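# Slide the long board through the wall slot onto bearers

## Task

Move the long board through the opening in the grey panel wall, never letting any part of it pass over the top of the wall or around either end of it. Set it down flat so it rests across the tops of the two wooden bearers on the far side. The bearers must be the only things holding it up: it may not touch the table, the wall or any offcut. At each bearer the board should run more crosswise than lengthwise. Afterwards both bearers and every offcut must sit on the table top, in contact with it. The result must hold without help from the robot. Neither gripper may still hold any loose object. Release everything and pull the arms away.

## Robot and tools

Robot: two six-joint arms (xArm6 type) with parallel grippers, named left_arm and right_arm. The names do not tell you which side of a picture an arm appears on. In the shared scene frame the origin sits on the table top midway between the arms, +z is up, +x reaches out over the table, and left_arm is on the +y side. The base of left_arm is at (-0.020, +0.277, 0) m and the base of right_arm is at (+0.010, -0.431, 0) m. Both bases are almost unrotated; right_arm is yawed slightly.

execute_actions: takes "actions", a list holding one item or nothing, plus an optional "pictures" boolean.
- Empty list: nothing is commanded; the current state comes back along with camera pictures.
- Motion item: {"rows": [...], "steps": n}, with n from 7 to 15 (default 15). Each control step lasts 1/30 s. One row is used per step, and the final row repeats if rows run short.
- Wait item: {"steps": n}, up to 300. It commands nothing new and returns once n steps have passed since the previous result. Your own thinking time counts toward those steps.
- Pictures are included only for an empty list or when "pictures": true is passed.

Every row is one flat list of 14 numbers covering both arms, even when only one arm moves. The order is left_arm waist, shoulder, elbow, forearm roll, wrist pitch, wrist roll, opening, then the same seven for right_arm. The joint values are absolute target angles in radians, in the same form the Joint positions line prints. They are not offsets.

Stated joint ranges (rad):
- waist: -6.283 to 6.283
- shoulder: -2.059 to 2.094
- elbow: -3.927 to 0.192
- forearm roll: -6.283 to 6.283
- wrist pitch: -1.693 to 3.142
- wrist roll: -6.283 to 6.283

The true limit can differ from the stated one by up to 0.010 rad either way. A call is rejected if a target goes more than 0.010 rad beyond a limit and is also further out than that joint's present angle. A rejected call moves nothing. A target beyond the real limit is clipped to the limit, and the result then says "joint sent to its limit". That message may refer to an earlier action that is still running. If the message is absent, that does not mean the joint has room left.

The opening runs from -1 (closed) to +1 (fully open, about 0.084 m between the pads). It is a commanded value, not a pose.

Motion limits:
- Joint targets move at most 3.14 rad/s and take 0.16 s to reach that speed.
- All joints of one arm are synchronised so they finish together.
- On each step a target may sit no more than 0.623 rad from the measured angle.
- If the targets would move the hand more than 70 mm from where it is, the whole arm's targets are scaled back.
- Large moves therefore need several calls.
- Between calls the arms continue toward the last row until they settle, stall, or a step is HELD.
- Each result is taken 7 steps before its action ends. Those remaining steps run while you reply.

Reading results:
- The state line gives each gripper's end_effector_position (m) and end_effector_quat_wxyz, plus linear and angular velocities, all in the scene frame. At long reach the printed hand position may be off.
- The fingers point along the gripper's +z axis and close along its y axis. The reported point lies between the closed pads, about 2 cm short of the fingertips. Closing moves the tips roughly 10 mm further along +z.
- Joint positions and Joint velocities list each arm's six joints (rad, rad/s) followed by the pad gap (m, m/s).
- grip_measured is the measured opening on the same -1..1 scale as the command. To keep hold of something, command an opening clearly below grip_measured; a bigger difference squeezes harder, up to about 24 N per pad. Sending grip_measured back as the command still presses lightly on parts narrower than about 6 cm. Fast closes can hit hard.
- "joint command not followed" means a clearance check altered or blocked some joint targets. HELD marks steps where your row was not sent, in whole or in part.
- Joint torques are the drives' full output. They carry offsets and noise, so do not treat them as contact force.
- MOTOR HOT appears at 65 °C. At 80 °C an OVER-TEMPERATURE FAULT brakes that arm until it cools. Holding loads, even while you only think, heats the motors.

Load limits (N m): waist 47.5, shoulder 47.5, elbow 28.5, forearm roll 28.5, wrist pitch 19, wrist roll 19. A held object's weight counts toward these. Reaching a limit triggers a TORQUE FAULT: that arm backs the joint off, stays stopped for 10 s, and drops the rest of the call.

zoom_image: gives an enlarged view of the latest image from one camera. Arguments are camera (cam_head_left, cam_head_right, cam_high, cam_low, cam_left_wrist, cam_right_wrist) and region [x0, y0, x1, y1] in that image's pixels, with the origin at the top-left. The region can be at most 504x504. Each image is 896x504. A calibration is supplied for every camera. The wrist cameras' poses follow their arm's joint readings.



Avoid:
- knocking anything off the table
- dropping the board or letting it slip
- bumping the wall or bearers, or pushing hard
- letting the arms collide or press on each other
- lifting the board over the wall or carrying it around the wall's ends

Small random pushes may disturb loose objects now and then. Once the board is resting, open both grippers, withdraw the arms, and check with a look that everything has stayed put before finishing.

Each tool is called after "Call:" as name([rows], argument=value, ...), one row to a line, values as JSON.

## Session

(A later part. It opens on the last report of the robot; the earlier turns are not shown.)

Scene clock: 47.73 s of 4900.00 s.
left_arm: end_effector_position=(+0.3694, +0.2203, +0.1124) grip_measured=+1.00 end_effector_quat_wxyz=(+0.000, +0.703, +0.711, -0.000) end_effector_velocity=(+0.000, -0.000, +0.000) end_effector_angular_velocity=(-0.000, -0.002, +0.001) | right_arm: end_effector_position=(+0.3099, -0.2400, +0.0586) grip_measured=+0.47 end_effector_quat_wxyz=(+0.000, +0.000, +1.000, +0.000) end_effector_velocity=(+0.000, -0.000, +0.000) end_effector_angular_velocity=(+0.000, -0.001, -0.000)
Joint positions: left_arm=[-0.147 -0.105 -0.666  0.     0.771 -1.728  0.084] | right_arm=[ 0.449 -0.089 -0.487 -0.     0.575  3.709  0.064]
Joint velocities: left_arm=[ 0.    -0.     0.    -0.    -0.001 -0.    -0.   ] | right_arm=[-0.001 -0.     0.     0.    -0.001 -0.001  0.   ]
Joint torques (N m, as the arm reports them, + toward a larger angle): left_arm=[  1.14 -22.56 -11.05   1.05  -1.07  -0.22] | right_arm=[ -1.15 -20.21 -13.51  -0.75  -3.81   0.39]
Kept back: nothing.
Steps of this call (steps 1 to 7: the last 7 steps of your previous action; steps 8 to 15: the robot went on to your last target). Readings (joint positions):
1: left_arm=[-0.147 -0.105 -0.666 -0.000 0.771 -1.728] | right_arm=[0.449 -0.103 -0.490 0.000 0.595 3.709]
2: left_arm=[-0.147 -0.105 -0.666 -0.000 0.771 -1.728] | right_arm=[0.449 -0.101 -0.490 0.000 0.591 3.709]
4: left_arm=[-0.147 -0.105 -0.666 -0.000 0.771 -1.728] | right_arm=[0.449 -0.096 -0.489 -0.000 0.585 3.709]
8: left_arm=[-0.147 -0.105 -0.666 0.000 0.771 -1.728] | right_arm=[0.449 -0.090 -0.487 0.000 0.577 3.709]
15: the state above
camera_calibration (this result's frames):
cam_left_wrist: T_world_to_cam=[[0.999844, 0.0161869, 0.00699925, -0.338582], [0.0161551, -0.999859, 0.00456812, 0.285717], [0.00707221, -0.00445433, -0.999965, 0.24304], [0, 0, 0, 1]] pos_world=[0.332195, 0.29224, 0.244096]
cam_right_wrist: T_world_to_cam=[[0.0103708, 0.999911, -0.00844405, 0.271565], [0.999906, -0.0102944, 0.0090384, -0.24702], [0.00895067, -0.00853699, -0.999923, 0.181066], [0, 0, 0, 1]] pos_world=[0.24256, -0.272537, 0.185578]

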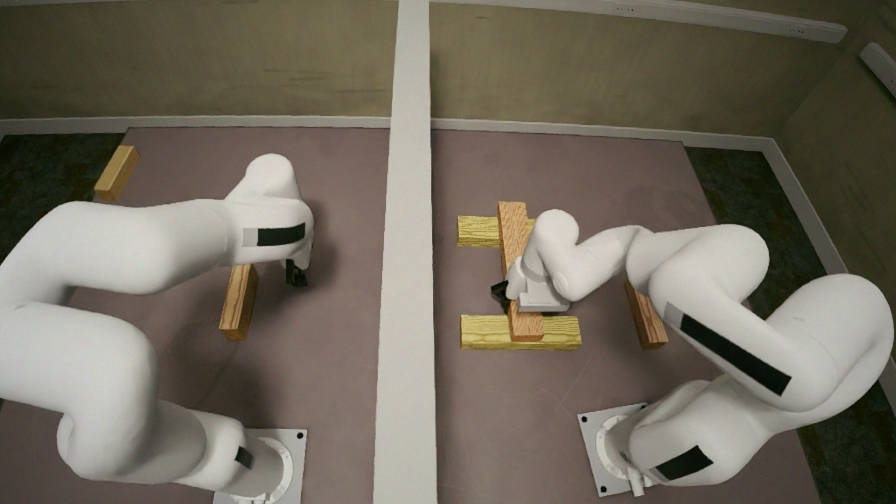

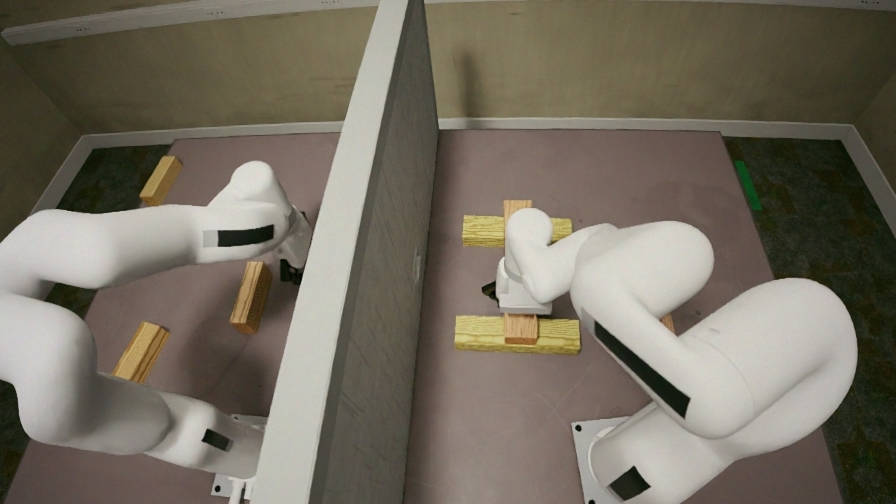

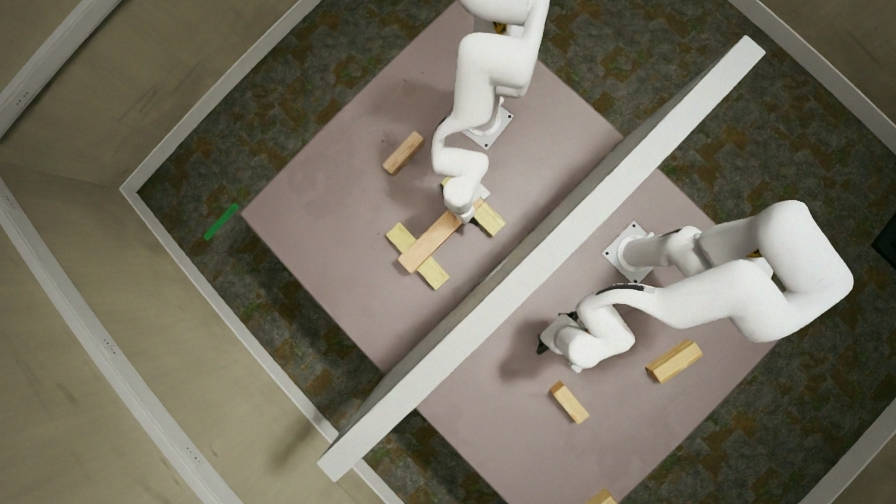

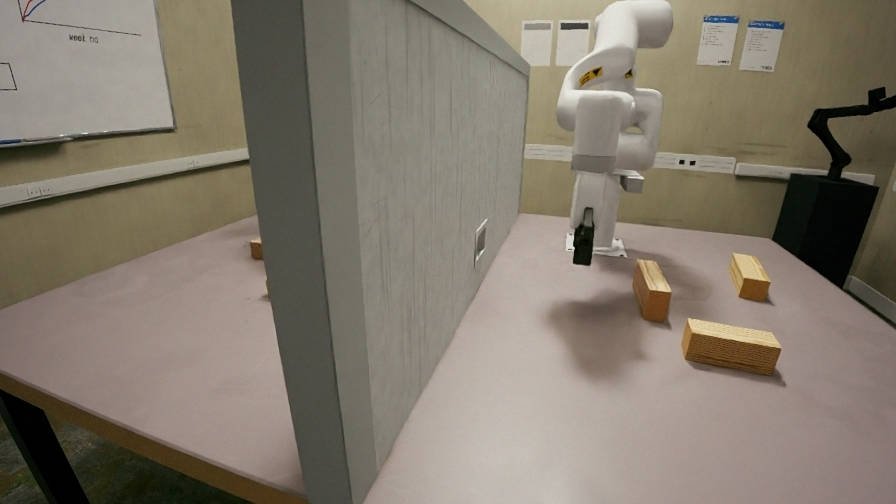

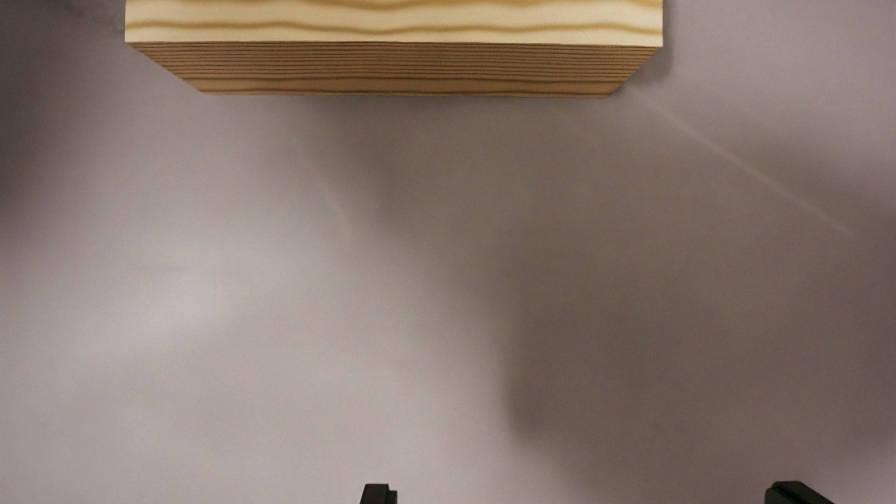

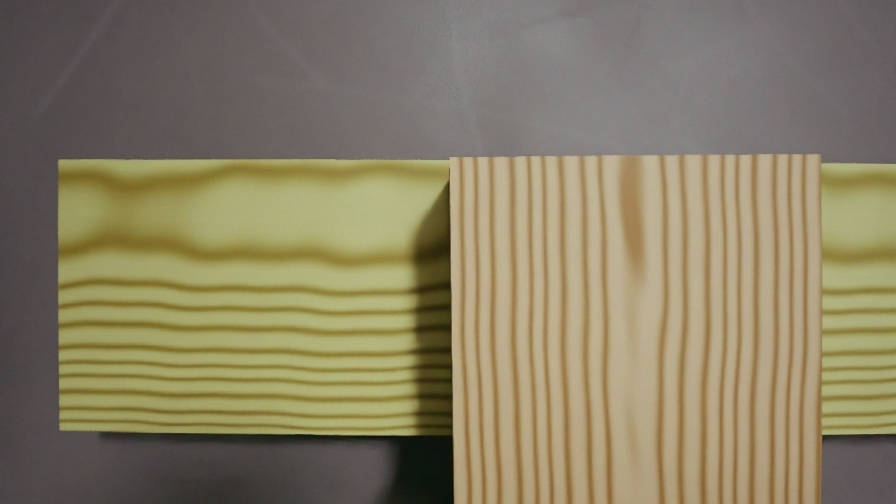

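Contact made. Release and lift.

Call:
execute_actions([
  {"rows":[[-0.1473,-0.1051,-0.666,0,0.7711,-1.7283,1,0.4488,-0.089,-0.487,0,0.575,3.709,1]],"steps":12},
])

Call:
execute_actions([
  {"rows":[[-0.1473,-0.1051,-0.666,0,0.7711,-1.7283,1,0.4488,-0.33,-0.58,0,0.91,3.709,1]],"steps":15},
])

Call:
execute_actions([
  {"steps":15},
], pictures=true)

Scene clock: 48.10 s of 4900.00 s.
left_arm: end_effector_position=(+0.3694, +0.2203, +0.1124) grip_measured=+1.00 end_effector_quat_wxyz=(+0.000, +0.703, +0.711, -0.000) end_effector_velocity=(+0.000, -0.000, +0.000) end_effector_angular_velocity=(+0.000, -0.001, -0.001) | right_arm: end_effector_position=(+0.3103, -0.2397, +0.0589) grip_measured=+0.88 end_effector_quat_wxyz=(+0.001, -0.000, +1.000, +0.001) end_effector_velocity=(+0.004, +0.003, +0.004) end_effector_angular_velocity=(+0.007, -0.011, +0.001)
Joint positions: left_arm=[-0.147 -0.105 -0.666  0.     0.771 -1.728  0.084] | right_arm=[ 0.449 -0.089 -0.488 -0.     0.574  3.709  0.079]
Joint velocities: left_arm=[-0.    -0.001  0.     0.    -0.     0.    -0.   ] | right_arm=[ 0.001 -0.004 -0.008  0.    -0.001 -0.     0.121]
Joint torques (N m, as the arm reports them, + toward a larger angle): left_arm=[  1.07 -22.33 -11.17   1.21  -1.03  -0.17] | right_arm=[ -1.43 -19.72 -12.61  -0.73  -2.67   0.29]
Steps of this call (steps 1 to 6: the robot went on to your last target; steps 7 to 11: the first 5 steps of this action). Readings (joint positions):
7: left_arm=[-0.147 -0.105 -0.666 -0.000 0.771 -1.728] | right_arm=[0.449 -0.089 -0.487 -0.000 0.575 3.709]
8: left_arm=[-0.147 -0.105 -0.666 0.000 0.771 -1.728] | right_arm=[0.449 -0.089 -0.487 -0.000 0.575 3.709]
10: left_arm=[-0.147 -0.105 -0.666 -0.000 0.771 -1.728] | right_arm=[0.449 -0.089 -0.487 -0.000 0.574 3.709]
11: the state above

Scene clock: 48.60 s of 4900.00 s.
left_arm: end_effector_position=(+0.3694, +0.2203, +0.1124) grip_measured=+1.00 end_effector_quat_wxyz=(+0.000, +0.703, +0.711, -0.000) end_effector_velocity=(+0.001, -0.000, +0.000) end_effector_angular_velocity=(+0.000, -0.002, -0.001) | right_arm: end_effector_position=(+0.3128, -0.2381, +0.1309) grip_measured=+1.00 end_effector_quat_wxyz=(+0.004, -0.000, +1.000, +0.003) end_effector_velocity=(+0.001, +0.001, +0.362) end_effector_angular_velocity=(+0.075, -0.118, +0.001)
Joint positions: left_arm=[-0.147 -0.105 -0.666 -0.     0.771 -1.728  0.084] | right_arm=[ 0.449 -0.27  -0.56  -0.     0.821  3.709  0.084]
Joint velocities: left_arm=[-0.     0.    -0.     0.    -0.002  0.    -0.   ] | right_arm=[ 0.    -0.852 -0.366 -0.     1.078 -0.001  0.   ]
Joint torques (N m, as the arm reports them, + toward a larger angle): left_arm=[  1.02 -22.45 -11.27   1.08  -1.1   -0.28] | right_arm=[ -1.38  -5.21 -10.57  -0.63  -2.71   0.25]
Steps of this call (steps 1 to 7: the last 7 steps of your previous action; steps 8 to 15: the first 8 steps of this action). Readings (joint positions):
8: left_arm=[-0.147 -0.105 -0.666 0.000 0.771 -1.728] | right_arm=[0.449 -0.089 -0.487 -0.000 0.575 3.709]
9: left_arm=[-0.147 -0.105 -0.666 -0.000 0.771 -1.728] | right_arm=[0.449 -0.093 -0.488 -0.000 0.583 3.709]
11: left_arm=[-0.147 -0.105 -0.666 -0.000 0.771 -1.728] | right_arm=[0.449 -0.130 -0.500 0.000 0.641 3.709]
15: the state above

Scene clock: 49.10 s of 4900.00 s.
left_arm: end_effector_position=(+0.3694, +0.2203, +0.1124) grip_measured=+1.00 end_effector_quat_wxyz=(+0.000, +0.703, +0.711, -0.000) end_effector_velocity=(-0.000, +0.000, -0.000) end_effector_angular_velocity=(+0.000, +0.001, +0.000) | right_arm: end_effector_position=(+0.3068, -0.2420, +0.1526) grip_measured=+1.00 end_effector_quat_wxyz=(-0.000, +0.000, +1.000, -0.000) end_effector_velocity=(+0.001, +0.001, +0.003) end_effector_angular_velocity=(+0.003, -0.005, +0.001)
Joint positions: left_arm=[-0.147 -0.105 -0.666 -0.     0.771 -1.728  0.084] | right_arm=[ 0.449 -0.329 -0.58   0.     0.91   3.709  0.084]
Joint velocities: left_arm=[ 0.     0.001  0.     0.    -0.    -0.    -0.   ] | right_arm=[-0.    -0.004 -0.003 -0.     0.001 -0.001 -0.   ]
Joint torques (N m, as the arm reports them, + toward a larger angle): left_arm=[  1.17 -22.51 -11.05   1.04  -1.07  -0.26] | right_arm=[ -1.29 -16.77 -14.95  -0.73  -2.72   0.23]
Kept back: nothing.
Steps of this call (steps 1 to 7: the last 7 steps of your previous action; steps 8 to 15: the robot went on to your last target). Readings (joint positions):
1: left_arm=[-0.147 -0.105 -0.666 -0.000 0.771 -1.728] | right_arm=[0.449 -0.295 -0.571 -0.000 0.852 3.709]
2: left_arm=[-0.147 -0.105 -0.666 -0.000 0.771 -1.728] | right_arm=[0.449 -0.311 -0.577 -0.000 0.874 3.709]
4: left_arm=[-0.147 -0.105 -0.666 -0.000 0.771 -1.728] | right_arm=[0.449 -0.325 -0.580 -0.000 0.897 3.709]
8: left_arm=[-0.147 -0.105 -0.666 -0.000 0.771 -1.728] | right_arm=[0.449 -0.328 -0.577 0.000 0.908 3.709]
15: the state above
camera_calibration (this result's frames):
cam_left_wrist: T_world_to_cam=[[0.999844, 0.0161868, 0.00699915, -0.338582], [0.0161551, -0.999859, 0.00456815, 0.285717], [0.0070721, -0.00445436, -0.999965, 0.24304], [0, 0, 0, 1]] pos_world=[0.332195, 0.29224, 0.244096]
cam_right_wrist: T_world_to_cam=[[0.0103529, 0.999901, -0.00950409, 0.27446], [0.99992, -0.010283, 0.0073805, -0.244585], [0.00728204, -0.00957974, -0.999928, 0.275295], [0, 0, 0, 1]] pos_world=[0.239719, -0.27431, 0.279688]

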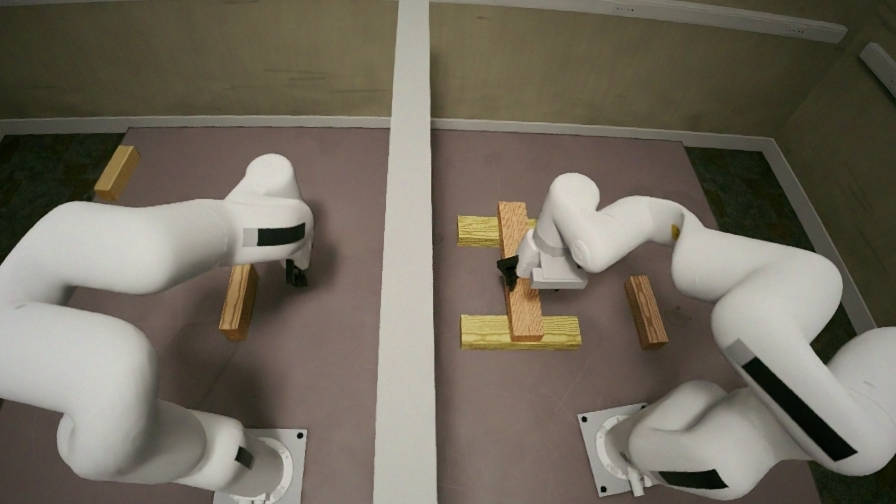

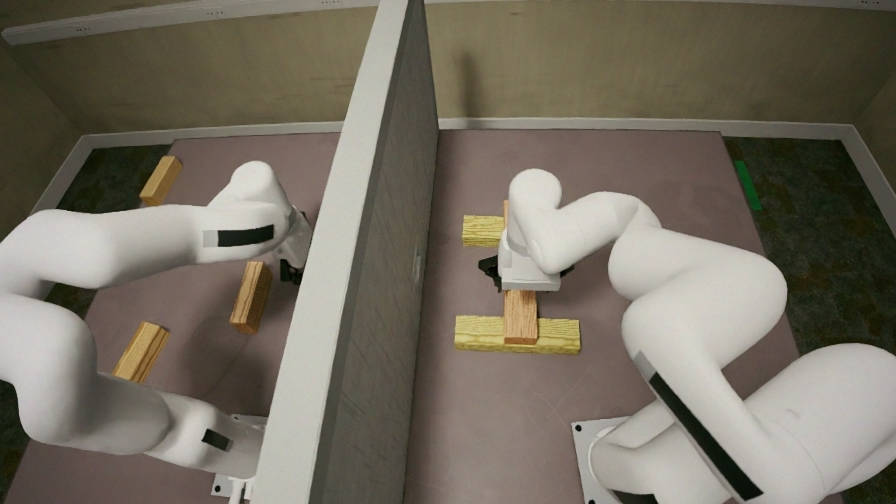

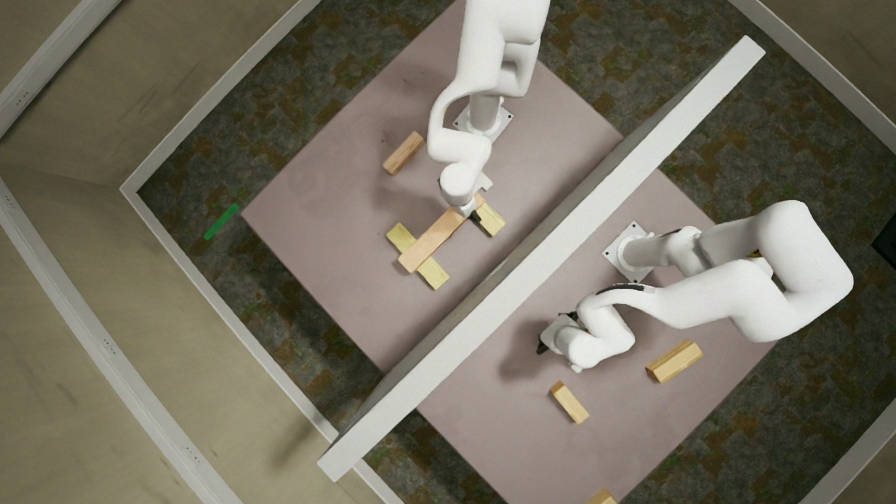

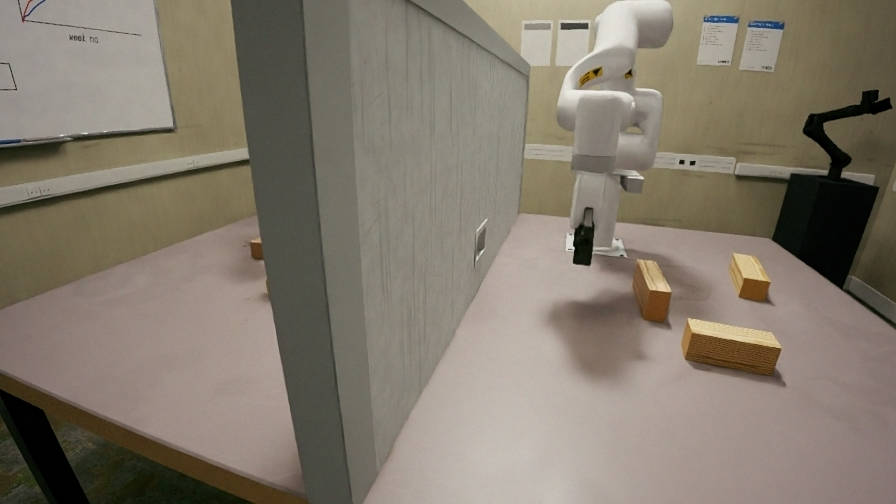

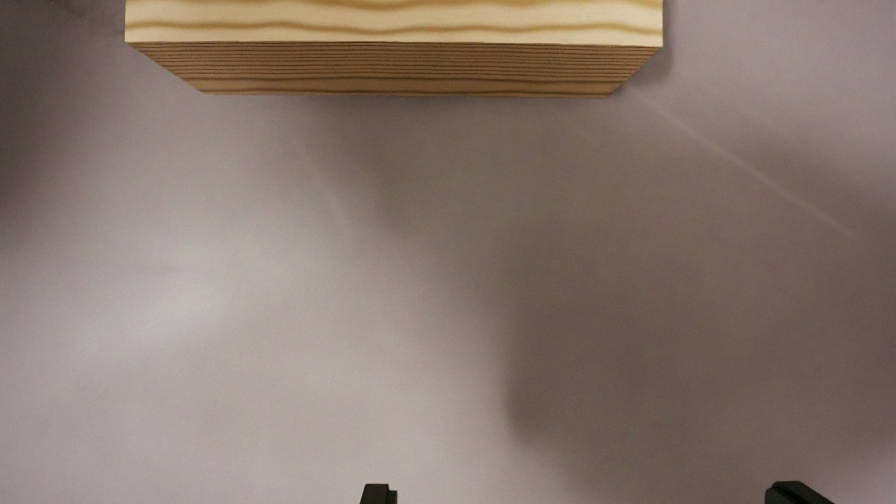

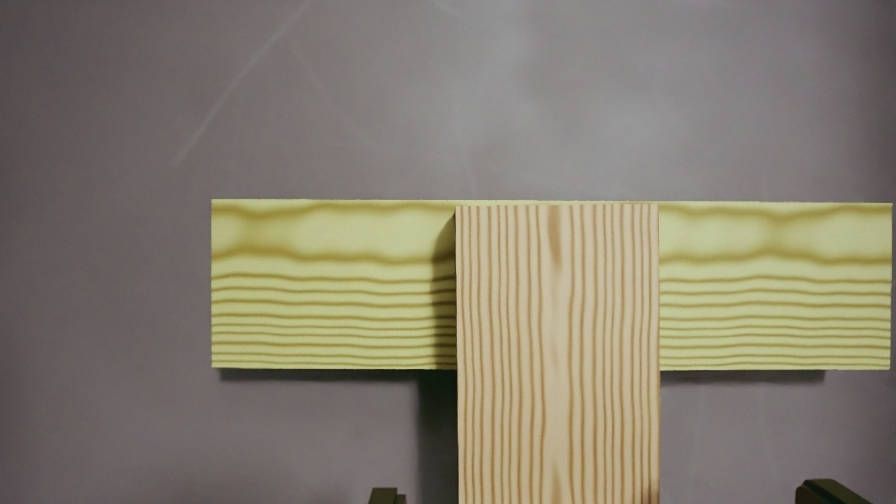

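Call:
finished_scene(scene=1)

The scene is finished: the task was done.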